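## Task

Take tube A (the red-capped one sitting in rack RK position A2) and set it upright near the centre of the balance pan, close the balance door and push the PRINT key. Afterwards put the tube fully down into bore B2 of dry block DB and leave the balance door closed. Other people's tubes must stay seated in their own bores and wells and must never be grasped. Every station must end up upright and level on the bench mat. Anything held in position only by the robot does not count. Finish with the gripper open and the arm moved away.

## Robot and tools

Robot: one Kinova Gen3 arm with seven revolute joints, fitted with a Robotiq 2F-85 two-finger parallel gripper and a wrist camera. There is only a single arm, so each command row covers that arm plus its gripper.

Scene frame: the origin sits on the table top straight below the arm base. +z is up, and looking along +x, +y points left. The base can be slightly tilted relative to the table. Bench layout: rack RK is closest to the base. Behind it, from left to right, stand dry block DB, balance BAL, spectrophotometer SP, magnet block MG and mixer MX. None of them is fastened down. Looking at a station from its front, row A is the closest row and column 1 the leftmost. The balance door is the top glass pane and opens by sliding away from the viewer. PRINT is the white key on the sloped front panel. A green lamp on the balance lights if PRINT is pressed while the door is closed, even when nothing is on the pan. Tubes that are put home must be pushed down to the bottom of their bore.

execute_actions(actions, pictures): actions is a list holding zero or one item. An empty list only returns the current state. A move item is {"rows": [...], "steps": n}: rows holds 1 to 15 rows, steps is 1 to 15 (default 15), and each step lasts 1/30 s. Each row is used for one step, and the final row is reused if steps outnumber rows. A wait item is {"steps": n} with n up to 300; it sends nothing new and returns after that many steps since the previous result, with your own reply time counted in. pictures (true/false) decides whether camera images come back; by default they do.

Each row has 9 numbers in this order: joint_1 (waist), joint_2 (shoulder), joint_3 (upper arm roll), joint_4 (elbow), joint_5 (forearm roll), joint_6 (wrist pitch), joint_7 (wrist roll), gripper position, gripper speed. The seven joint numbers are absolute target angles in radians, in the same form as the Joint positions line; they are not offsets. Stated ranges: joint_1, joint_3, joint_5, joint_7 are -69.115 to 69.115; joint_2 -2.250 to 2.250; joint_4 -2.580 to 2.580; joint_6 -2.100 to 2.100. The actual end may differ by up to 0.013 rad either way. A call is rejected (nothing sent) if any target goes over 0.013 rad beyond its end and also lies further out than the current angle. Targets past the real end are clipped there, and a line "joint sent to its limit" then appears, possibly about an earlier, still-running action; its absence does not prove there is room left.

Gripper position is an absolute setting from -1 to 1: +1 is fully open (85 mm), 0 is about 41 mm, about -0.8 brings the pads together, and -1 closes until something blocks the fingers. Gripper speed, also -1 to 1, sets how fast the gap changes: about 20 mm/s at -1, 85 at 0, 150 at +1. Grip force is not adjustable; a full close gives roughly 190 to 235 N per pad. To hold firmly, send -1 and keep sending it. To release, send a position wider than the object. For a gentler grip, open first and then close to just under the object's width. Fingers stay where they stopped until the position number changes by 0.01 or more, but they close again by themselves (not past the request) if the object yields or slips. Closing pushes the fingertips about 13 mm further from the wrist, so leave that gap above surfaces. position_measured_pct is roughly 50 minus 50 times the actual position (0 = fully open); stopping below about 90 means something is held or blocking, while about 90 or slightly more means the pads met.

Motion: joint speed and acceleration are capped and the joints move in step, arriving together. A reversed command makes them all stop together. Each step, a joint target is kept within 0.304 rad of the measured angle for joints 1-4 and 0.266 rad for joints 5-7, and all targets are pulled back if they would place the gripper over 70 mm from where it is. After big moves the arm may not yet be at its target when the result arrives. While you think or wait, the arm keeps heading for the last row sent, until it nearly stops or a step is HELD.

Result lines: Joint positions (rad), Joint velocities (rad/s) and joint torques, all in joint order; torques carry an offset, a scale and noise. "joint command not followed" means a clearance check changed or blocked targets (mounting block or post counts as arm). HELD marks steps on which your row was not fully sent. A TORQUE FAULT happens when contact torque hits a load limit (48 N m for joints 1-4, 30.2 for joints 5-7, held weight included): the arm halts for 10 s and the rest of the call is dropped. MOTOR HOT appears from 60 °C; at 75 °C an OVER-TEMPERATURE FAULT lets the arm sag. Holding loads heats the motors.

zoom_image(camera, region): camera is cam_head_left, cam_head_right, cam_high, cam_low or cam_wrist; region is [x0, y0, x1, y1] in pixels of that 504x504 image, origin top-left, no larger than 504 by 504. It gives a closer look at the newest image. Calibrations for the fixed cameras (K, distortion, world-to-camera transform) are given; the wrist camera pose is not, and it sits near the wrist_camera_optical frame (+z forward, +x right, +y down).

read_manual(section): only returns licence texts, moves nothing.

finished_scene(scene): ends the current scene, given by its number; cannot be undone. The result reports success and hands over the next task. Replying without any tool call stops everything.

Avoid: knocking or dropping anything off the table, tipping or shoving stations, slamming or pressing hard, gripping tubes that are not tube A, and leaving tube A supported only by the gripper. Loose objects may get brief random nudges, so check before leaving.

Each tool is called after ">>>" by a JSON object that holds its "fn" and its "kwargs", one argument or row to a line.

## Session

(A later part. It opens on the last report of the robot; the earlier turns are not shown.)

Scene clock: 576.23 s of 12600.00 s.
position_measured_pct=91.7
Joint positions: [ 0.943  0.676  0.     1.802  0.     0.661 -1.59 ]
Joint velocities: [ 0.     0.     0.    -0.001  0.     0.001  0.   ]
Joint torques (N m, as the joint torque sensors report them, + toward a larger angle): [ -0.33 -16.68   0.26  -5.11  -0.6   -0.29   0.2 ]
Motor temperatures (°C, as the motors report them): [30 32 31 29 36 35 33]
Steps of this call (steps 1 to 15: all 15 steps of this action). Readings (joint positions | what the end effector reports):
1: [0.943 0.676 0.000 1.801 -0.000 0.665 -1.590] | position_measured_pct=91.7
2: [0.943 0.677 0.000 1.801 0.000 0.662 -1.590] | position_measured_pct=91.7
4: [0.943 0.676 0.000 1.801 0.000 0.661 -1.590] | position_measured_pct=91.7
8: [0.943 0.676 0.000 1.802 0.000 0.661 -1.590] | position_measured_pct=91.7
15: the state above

Bottomed at the same height as the yellow. Now close the door.

>>> {"fn": "execute_actions", "kwargs": {
  "actions": [
    {"rows":[[0.9425,0.6304,0,1.7842,0,0.727,-1.59,-1,0],[0.9425,0.6304,0,1.7842,0,0.727,-1.59,-1,0],[0.9425,0.6304,0,1.7842,0,0.727,-1.59,-1,0],[0.9425,0.6304,0,1.7842,0,0.727,-1.59,-1,0],[0.9425,0.33,0,1.6,0,1.21,-1.59,-0.35,0]]}
  ],
  "pictures": false
}}

>>> {"fn": "execute_actions", "kwargs": {
  "actions": [
    {"steps":20}
  ],
  "pictures": false
}}

>>> {"fn": "execute_actions", "kwargs": {
  "actions": [
    {"rows":[[-0.54,0.33,0,1.6,0,1.21,-0.03,-0.35,0]]}
  ],
  "pictures": false
}}

>>> {"fn": "execute_actions", "kwargs": {
  "actions": [
    {"steps":75}
  ],
  "pictures": false
}}

>>> {"fn": "execute_actions", "kwargs": {
  "actions": [
    {"rows":[[-0.54,0.631,0,1.246,0,1.265,-0.03,-0.35,0]]}
  ],
  "pictures": false
}}

>>> {"fn": "execute_actions", "kwargs": {
  "actions": [
    {"steps":20}
  ],
  "pictures": false
}}

>>> {"fn": "execute_actions", "kwargs": {
  "actions": [
    {"rows":[[-0.54,0.642,0,1.267,0,1.233,-0.03,-0.35,0],[-0.54,0.642,0,1.267,0,1.233,-0.03,-0.35,0],[-0.54,0.653,0,1.288,0,1.2,-0.03,-0.35,0],[-0.54,0.653,0,1.288,0,1.2,-0.03,-0.35,0],[-0.54,0.665,0,1.308,0,1.169,-0.03,-0.35,0]]}
  ],
  "pictures": false
}}

>>> {"fn": "execute_actions", "kwargs": {
  "actions": [
    {"rows":[[-0.54,0.657,0,1.322,0,1.162,-0.03,-0.35,0],[-0.54,0.65,0,1.335,0,1.156,-0.03,-0.35,0],[-0.54,0.643,0,1.348,0,1.15,-0.03,-0.35,0],[-0.54,0.636,0,1.361,0,1.144,-0.03,-0.35,0],[-0.541,0.626,0,1.38,0,1.135,-0.03,-0.35,0],[-0.541,0.616,0,1.399,0,1.126,-0.03,-0.35,0],[-0.542,0.607,0,1.417,0,1.118,-0.03,-0.35,0],[-0.542,0.598,0,1.434,0,1.11,-0.03,-0.35,0],[-0.543,0.589,0,1.451,0,1.102,-0.03,-0.35,0],[-0.543,0.58,0,1.467,0,1.095,-0.03,-0.35,0],[-0.544,0.571,0,1.483,0,1.088,-0.03,-0.35,0],[-0.544,0.562,0,1.499,0,1.081,-0.03,-0.35,0],[-0.545,0.553,0,1.515,0,1.074,-0.03,-0.35,0],[-0.545,0.544,0,1.53,0,1.067,-0.03,-0.35,0],[-0.546,0.535,0,1.546,0,1.06,-0.03,-0.35,0]]}
  ],
  "pictures": false
}}

>>> {"fn": "execute_actions", "kwargs": {
  "actions": [
    {"rows":[[-0.546,0.527,0,1.562,0,1.053,-0.03,-0.35,0],[-0.547,0.518,0,1.578,0,1.046,-0.03,-0.35,0],[-0.547,0.509,0,1.594,0,1.039,-0.03,-0.35,0],[-0.548,0.5,0,1.61,0,1.032,-0.03,-0.35,0],[-0.548,0.491,0,1.625,0,1.026,-0.03,-0.35,0],[-0.549,0.483,0,1.639,0,1.02,-0.03,-0.35,0],[-0.549,0.475,0,1.652,0,1.015,-0.03,-0.35,0],[-0.55,0.468,0,1.665,0,1.009,-0.03,-0.35,0],[-0.55,0.461,0,1.677,0,1.004,-0.03,-0.35,0],[-0.551,0.454,0,1.688,0,1.0,-0.03,-0.35,0],[-0.551,0.448,0,1.698,0,0.996,-0.03,-0.35,0],[-0.552,0.443,0,1.707,0,0.992,-0.03,-0.35,0],[-0.552,0.437,0,1.716,0,0.988,-0.03,-0.35,0],[-0.553,0.432,0,1.725,0,0.984,-0.03,-0.35,0],[-0.553,0.427,0,1.734,0,0.98,-0.03,-0.35,0]]}
  ],
  "pictures": false
}}

>>> {"fn": "execute_actions", "kwargs": {
  "actions": [
    {"rows":[[-0.554,0.422,0,1.742,0,0.977,-0.03,-0.35,0],[-0.554,0.422,0,1.742,0,0.977,-0.03,-0.35,0],[-0.554,0.418,0,1.748,0,0.975,-0.03,-0.35,0],[-0.554,0.418,0,1.748,0,0.975,-0.03,-0.35,0],[-0.554,0.415,0,1.754,0,0.972,-0.03,-0.35,0],[-0.554,0.415,0,1.754,0,0.972,-0.03,-0.35,0],[-0.554,0.411,0,1.76,0,0.97,-0.03,-0.35,0],[-0.554,0.411,0,1.76,0,0.97,-0.03,-0.35,0],[-0.554,0.408,0,1.7654,0,0.968,-0.03,-0.35,0],[-0.554,0.405,0,1.77,0,0.966,-0.03,-0.35,0],[-0.554,0.402,0,1.775,0,0.964,-0.03,-0.35,0]]}
  ],
  "pictures": false
}}

>>> {"fn": "execute_actions", "kwargs": {
  "actions": [
    {"steps":10}
  ],
  "pictures": false
}}

>>> {"fn": "execute_actions", "kwargs": {
  "actions": [
    {"rows":[[-0.554,0.422,0,1.742,0,0.977,-0.03,-0.35,0],[-0.554,0.422,0,1.742,0,0.977,-0.03,-0.35,0],[-0.554,0.422,0,1.742,0,0.977,-0.03,-0.35,0],[-0.554,0.422,0,1.742,0,0.977,-0.03,-0.35,0],[-0.554,0.422,0,1.742,0,0.977,-0.03,-0.35,0],[-0.554,0.33,0,1.6,0,1.21,-0.03,-0.35,0]]}
  ]
}}

Scene clock: 609.43 s of 12600.00 s.
position_measured_pct=69.0
Joint positions: [ 0.942  0.409 -0.     1.648 -0.     1.014 -1.59 ]
Joint velocities: [ 0.    -0.501  0.    -0.327  0.001  1.218 -0.   ]
Joint torques (N m, as the joint torque sensors report them, + toward a larger angle): [ -0.34 -14.6    0.3   -6.62  -0.49  -0.06   0.13]
Motor temperatures (°C, as the motors report them): [30 32 31 29 36 35 33]
Steps of this call (steps 1 to 15: the robot went on to your last target; steps 16 to 981: nothing new was sent; steps 982 to 996: all 15 steps of this action). Readings (joint positions | what the end effector reports):
982: [0.943 0.675 0.000 1.801 0.000 0.662 -1.590] | position_measured_pct=91.7
983: [0.943 0.669 0.000 1.800 0.000 0.669 -1.590] | position_measured_pct=91.7
985: [0.943 0.644 -0.000 1.791 -0.000 0.702 -1.590] | position_measured_pct=91.7
989: [0.943 0.573 -0.000 1.757 -0.000 0.778 -1.590] | position_measured_pct=86.9
996: the state above

Scene clock: 610.10 s of 12600.00 s.
position_measured_pct=67.5
Joint positions: [ 0.943  0.33   0.     1.6    0.     1.21  -1.59 ]
Joint velocities: [-0.    -0.002  0.001  0.    -0.     0.    -0.   ]
Joint torques (N m, as the joint torque sensors report them, + toward a larger angle): [ -0.41 -15.96   0.47  -8.75  -0.47  -0.02   0.17]
Motor temperatures (°C, as the motors report them): [30 32 31 29 36 35 33]
Steps of this call (steps 1 to 20: the robot went on to your last target). Readings (joint positions | what the end effector reports):
1: [0.942 0.392 -0.000 1.638 0.000 1.055 -1.590] | position_measured_pct=68.3
2: [0.942 0.376 -0.000 1.628 0.000 1.096 -1.590] | position_measured_pct=67.9
4: [0.943 0.348 0.000 1.610 -0.000 1.170 -1.590] | position_measured_pct=67.5
8: [0.943 0.334 0.000 1.600 0.000 1.210 -1.590] | position_measured_pct=67.5
20: the state above

Scene clock: 610.60 s of 12600.00 s.
position_measured_pct=67.5
Joint positions: [ 0.561  0.33   0.001  1.6    0.     1.21  -1.264]
Joint velocities: [-0.976  0.001 -0.002 -0.001 -0.     0.001  0.856]
Joint torques (N m, as the joint torque sensors report them, + toward a larger angle): [ -0.03 -16.2    0.08  -8.63  -0.45   0.07   0.37]
Motor temperatures (°C, as the motors report them): [30 32 31 29 36 35 33]
Steps of this call (steps 1 to 15: all 15 steps of this action). Readings (joint positions | what the end effector reports):
1: [0.941 0.330 0.000 1.600 0.000 1.210 -1.589] | position_measured_pct=67.5
2: [0.934 0.330 0.001 1.600 0.001 1.210 -1.585] | position_measured_pct=67.5
4: [0.904 0.330 0.003 1.600 0.001 1.210 -1.562] | position_measured_pct=67.5
8: [0.787 0.330 0.001 1.600 0.001 1.210 -1.463] | position_measured_pct=67.5
15: the state above

Scene clock: 613.10 s of 12600.00 s.
position_measured_pct=67.5
Joint positions: [-0.54  0.33  0.    1.6   0.    1.21 -0.03]
Joint velocities: [0.    0.001 0.    0.    0.    0.    0.   ]
Joint torques (N m, as the joint torque sensors report them, + toward a larger angle): [  0.02 -15.59   0.38  -8.93  -0.51   0.01   0.14]
Motor temperatures (°C, as the motors report them): [30 32 31 29 36 35 33]
Steps of this call (steps 1 to 60: the robot went on to your last target; steps 61 to 75: nothing new was sent). Readings (joint positions | what the end effector reports):
1: [0.528 0.330 0.001 1.600 0.000 1.210 -1.236] | position_measured_pct=67.5
2: [0.495 0.331 0.000 1.600 0.000 1.210 -1.207] | position_measured_pct=67.5
4: [0.430 0.331 0.000 1.600 0.000 1.210 -1.150] | position_measured_pct=67.5
8: [0.299 0.331 0.000 1.599 0.000 1.210 -1.035] | position_measured_pct=67.5
75: the state above
The arm was judged still, so your last target was given up. Only a new action makes it travel on or press farther. Fingers that are still opening or closing keep moving.

Scene clock: 613.60 s of 12600.00 s.
position_measured_pct=67.5
Joint positions: [-0.54   0.618 -0.     1.258 -0.     1.263 -0.03 ]
Joint velocities: [-0.001  0.195  0.    -0.274 -0.002  0.042  0.   ]
Joint torques (N m, as the joint torque sensors report them, + toward a larger angle): [  0.08 -22.95   0.64  -8.81  -0.5    0.67   0.2 ]
Motor temperatures (°C, as the motors report them): [30 32 31 29 36 35 33]
Steps of this call (steps 1 to 15: all 15 steps of this action). Readings (joint positions | what the end effector reports):
1: [-0.540 0.332 0.000 1.599 -0.000 1.210 -0.030] | position_measured_pct=67.5
2: [-0.540 0.338 0.000 1.593 -0.000 1.212 -0.030] | position_measured_pct=67.5
4: [-0.540 0.368 0.000 1.565 0.000 1.217 -0.030] | position_measured_pct=67.5
8: [-0.540 0.478 0.000 1.446 0.000 1.236 -0.030] | position_measured_pct=67.5
15: the state above

Scene clock: 614.27 s of 12600.00 s.
position_measured_pct=67.5
Joint positions: [-0.54   0.631  0.     1.246  0.     1.265 -0.03 ]
Joint velocities: [ 0.     0.001 -0.    -0.001  0.001 -0.001  0.001]
Joint torques (N m, as the joint torque sensors report them, + toward a larger angle): [ -0.04 -21.31   0.48  -9.04  -0.56   0.11   0.16]
Motor temperatures (°C, as the motors report them): [30 32 31 29 36 35 33]
Steps of this call (steps 1 to 20: the robot went on to your last target). Readings (joint positions | what the end effector reports):
1: [-0.540 0.622 -0.000 1.251 -0.000 1.264 -0.030] | position_measured_pct=67.5
2: [-0.540 0.624 -0.000 1.249 -0.000 1.264 -0.030] | position_measured_pct=67.5
4: [-0.540 0.626 -0.000 1.247 -0.000 1.265 -0.030] | position_measured_pct=67.5
8: [-0.540 0.630 0.000 1.246 0.000 1.265 -0.030] | position_measured_pct=67.5
20: the state above

Scene clock: 614.77 s of 12600.00 s.
position_measured_pct=67.5
Joint positions: [-0.54   0.665  0.     1.308  0.     1.169 -0.03 ]
Joint velocities: [ 0.     0.003  0.    -0.001 -0.001  0.001  0.   ]
Joint torques (N m, as the joint torque sensors report them, + toward a larger angle): [ -0.1  -21.75   0.63  -8.55  -0.61   0.05   0.16]
Motor temperatures (°C, as the motors report them): [30 32 31 29 36 34 33]
Steps of this call (steps 1 to 15: all 15 steps of this action). Readings (joint positions | what the end effector reports):
1: [-0.540 0.632 0.000 1.247 -0.000 1.264 -0.030] | position_measured_pct=67.5
2: [-0.540 0.634 0.000 1.252 -0.000 1.256 -0.030] | position_measured_pct=67.5
4: [-0.540 0.645 0.000 1.271 -0.000 1.226 -0.030] | position_measured_pct=67.5
8: [-0.540 0.664 -0.000 1.306 0.000 1.172 -0.030] | position_measured_pct=67.5
15: the state above

Scene clock: 615.27 s of 12600.00 s.
position_measured_pct=67.5
Joint positions: [-0.545  0.557 -0.     1.504 -0.     1.077 -0.03 ]
Joint velocities: [-0.016 -0.268 -0.001  0.48  -0.002 -0.214  0.   ]
Joint torques (N m, as the joint torque sensors report them, + toward a larger angle): [  0.06 -19.19   0.98  -7.33  -0.48   0.48   0.18]
Motor temperatures (°C, as the motors report them): [30 32 31 29 36 34 33]
Steps of this call (steps 1 to 15: all 15 steps of this action). Readings (joint positions | what the end effector reports):
1: [-0.540 0.664 -0.000 1.309 0.000 1.169 -0.030] | position_measured_pct=67.5
2: [-0.540 0.660 -0.000 1.314 0.000 1.166 -0.030] | position_measured_pct=67.5
4: [-0.540 0.648 -0.000 1.335 -0.000 1.156 -0.030] | position_measured_pct=67.5
8: [-0.541 0.619 -0.000 1.390 -0.000 1.129 -0.030] | position_measured_pct=67.5
15: the state above

Scene clock: 615.77 s of 12600.00 s.
position_measured_pct=67.5
Joint positions: [-0.553  0.438 -0.001  1.714 -0.001  0.987 -0.03 ]
Joint velocities: [-0.015 -0.166 -0.001  0.289  0.002 -0.128  0.   ]
Joint torques (N m, as the joint torque sensors report them, + toward a larger angle): [  0.48 -16.48   0.84  -6.91  -0.19   0.52   0.23]
Motor temperatures (°C, as the motors report them): [30 32 31 29 36 34 33]
Steps of this call (steps 1 to 15: all 15 steps of this action). Readings (joint positions | what the end effector reports):
1: [-0.545 0.548 -0.000 1.520 -0.000 1.070 -0.030] | position_measured_pct=67.5
2: [-0.546 0.540 -0.000 1.536 -0.000 1.063 -0.030] | position_measured_pct=67.5
4: [-0.547 0.522 -0.000 1.568 -0.000 1.049 -0.030] | position_measured_pct=67.5
8: [-0.549 0.487 -0.001 1.630 -0.001 1.022 -0.030] | position_measured_pct=67.5
15: the state above

Scene clock: 616.27 s of 12600.00 s.
position_measured_pct=67.5
Joint positions: [-0.555  0.403 -0.     1.772 -0.     0.96  -0.03 ]
Joint velocities: [-0.    -0.005  0.     0.004  0.001 -0.005  0.   ]
Joint torques (N m, as the joint torque sensors report them, + toward a larger angle): [  0.38 -16.17   0.85  -5.33  -0.28   1.68   0.24]
Motor temperatures (°C, as the motors report them): [30 32 31 29 36 34 33]
Steps of this call (steps 1 to 15: all 15 steps of this action). Readings (joint positions | what the end effector reports):
1: [-0.553 0.432 -0.001 1.723 -0.001 0.983 -0.030] | position_measured_pct=67.5
2: [-0.554 0.428 -0.001 1.732 -0.001 0.979 -0.030] | position_measured_pct=67.5
4: [-0.554 0.421 -0.001 1.743 -0.000 0.975 -0.030] | position_measured_pct=67.5
8: [-0.554 0.413 -0.000 1.756 -0.000 0.970 -0.030] | position_measured_pct=67.5
15: the state above

Scene clock: 616.60 s of 12600.00 s.
position_measured_pct=67.5
Joint positions: [-0.555  0.403 -0.     1.772 -0.     0.96  -0.03 ]
Joint velocities: [-0.    -0.    -0.    -0.     0.003  0.001  0.   ]
Joint torques (N m, as the joint torque sensors report them, + toward a larger angle): [  0.35 -16.58   0.96  -5.52  -0.3    1.86   0.21]
Motor temperatures (°C, as the motors report them): [30 32 31 29 36 34 33]
Steps of this call (steps 1 to 10: the robot went on to your last target). Readings (joint positions | what the end effector reports):
1: [-0.555 0.403 -0.000 1.772 -0.000 0.960 -0.030] | position_measured_pct=67.5
2: [-0.555 0.403 -0.000 1.772 -0.000 0.960 -0.030] | position_measured_pct=67.5
4: [-0.555 0.403 -0.000 1.772 -0.000 0.960 -0.030] | position_measured_pct=67.5
8: [-0.555 0.403 -0.000 1.772 -0.000 0.960 -0.030] | position_measured_pct=67.5
10: the state above

Scene clock: 617.10 s of 12600.00 s.
position_measured_pct=67.5
Joint positions: [-0.554  0.334  0.     1.604 -0.     1.205 -0.03 ]
Joint velocities: [ 0.001 -0.057 -0.    -0.118  0.001  0.212  0.   ]
Joint torques (N m, as the joint torque sensors report them, + toward a larger angle): [ -0.21 -11.22   0.49  -6.66  -0.61  -0.16   0.21]
Motor temperatures (°C, as the motors report them): [30 32 31 29 36 34 33]
Steps of this call (steps 1 to 15: all 15 steps of this action). Readings (joint positions | what the end effector reports):
1: [-0.555 0.404 -0.000 1.771 -0.000 0.960 -0.030] | position_measured_pct=67.5
2: [-0.555 0.408 -0.000 1.766 -0.000 0.964 -0.030] | position_measured_pct=67.5
4: [-0.554 0.420 -0.000 1.748 -0.000 0.974 -0.030] | position_measured_pct=67.5
8: [-0.554 0.408 -0.000 1.726 0.000 1.004 -0.030] | position_measured_pct=67.5
15: the state above

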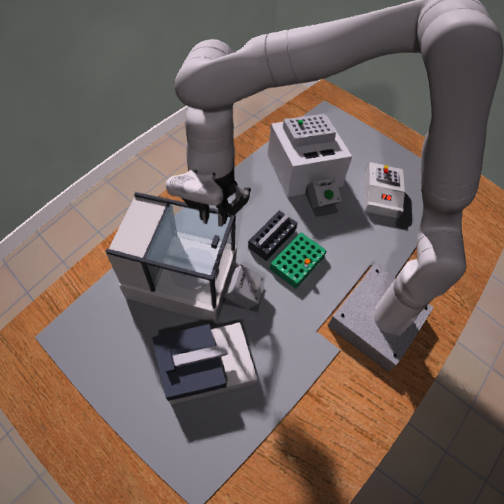

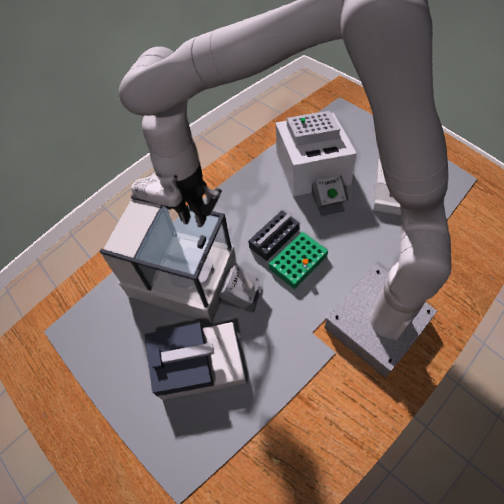

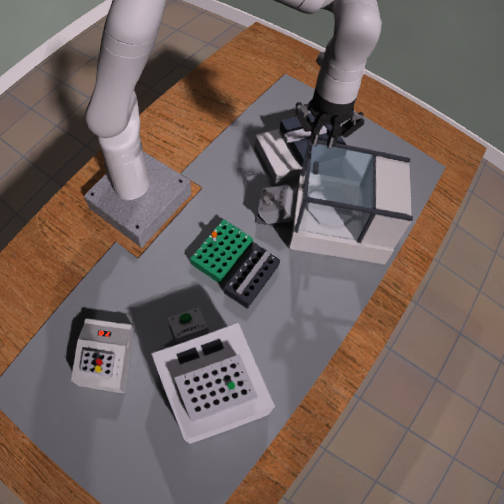

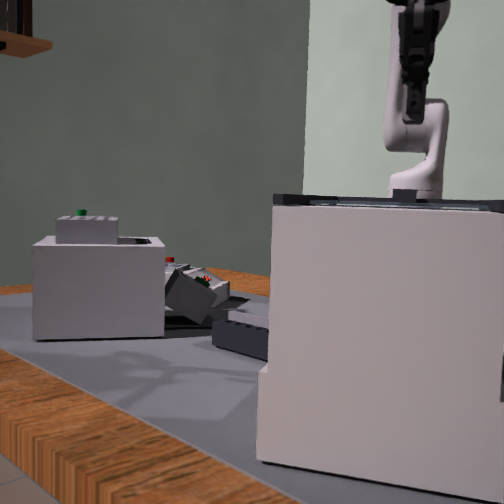

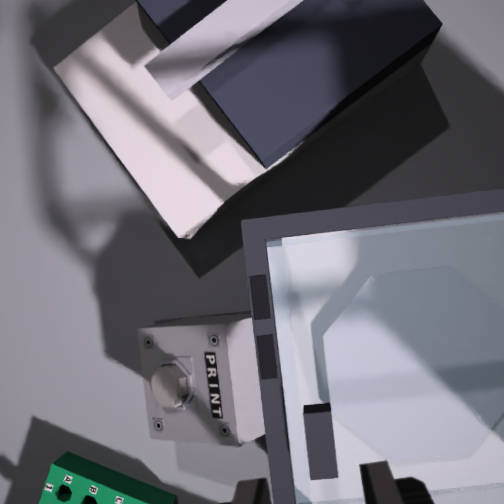

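>>> {"fn": "finished_scene", "kwargs": {
  "scene": 2
}}

The scene is finished: the task was done.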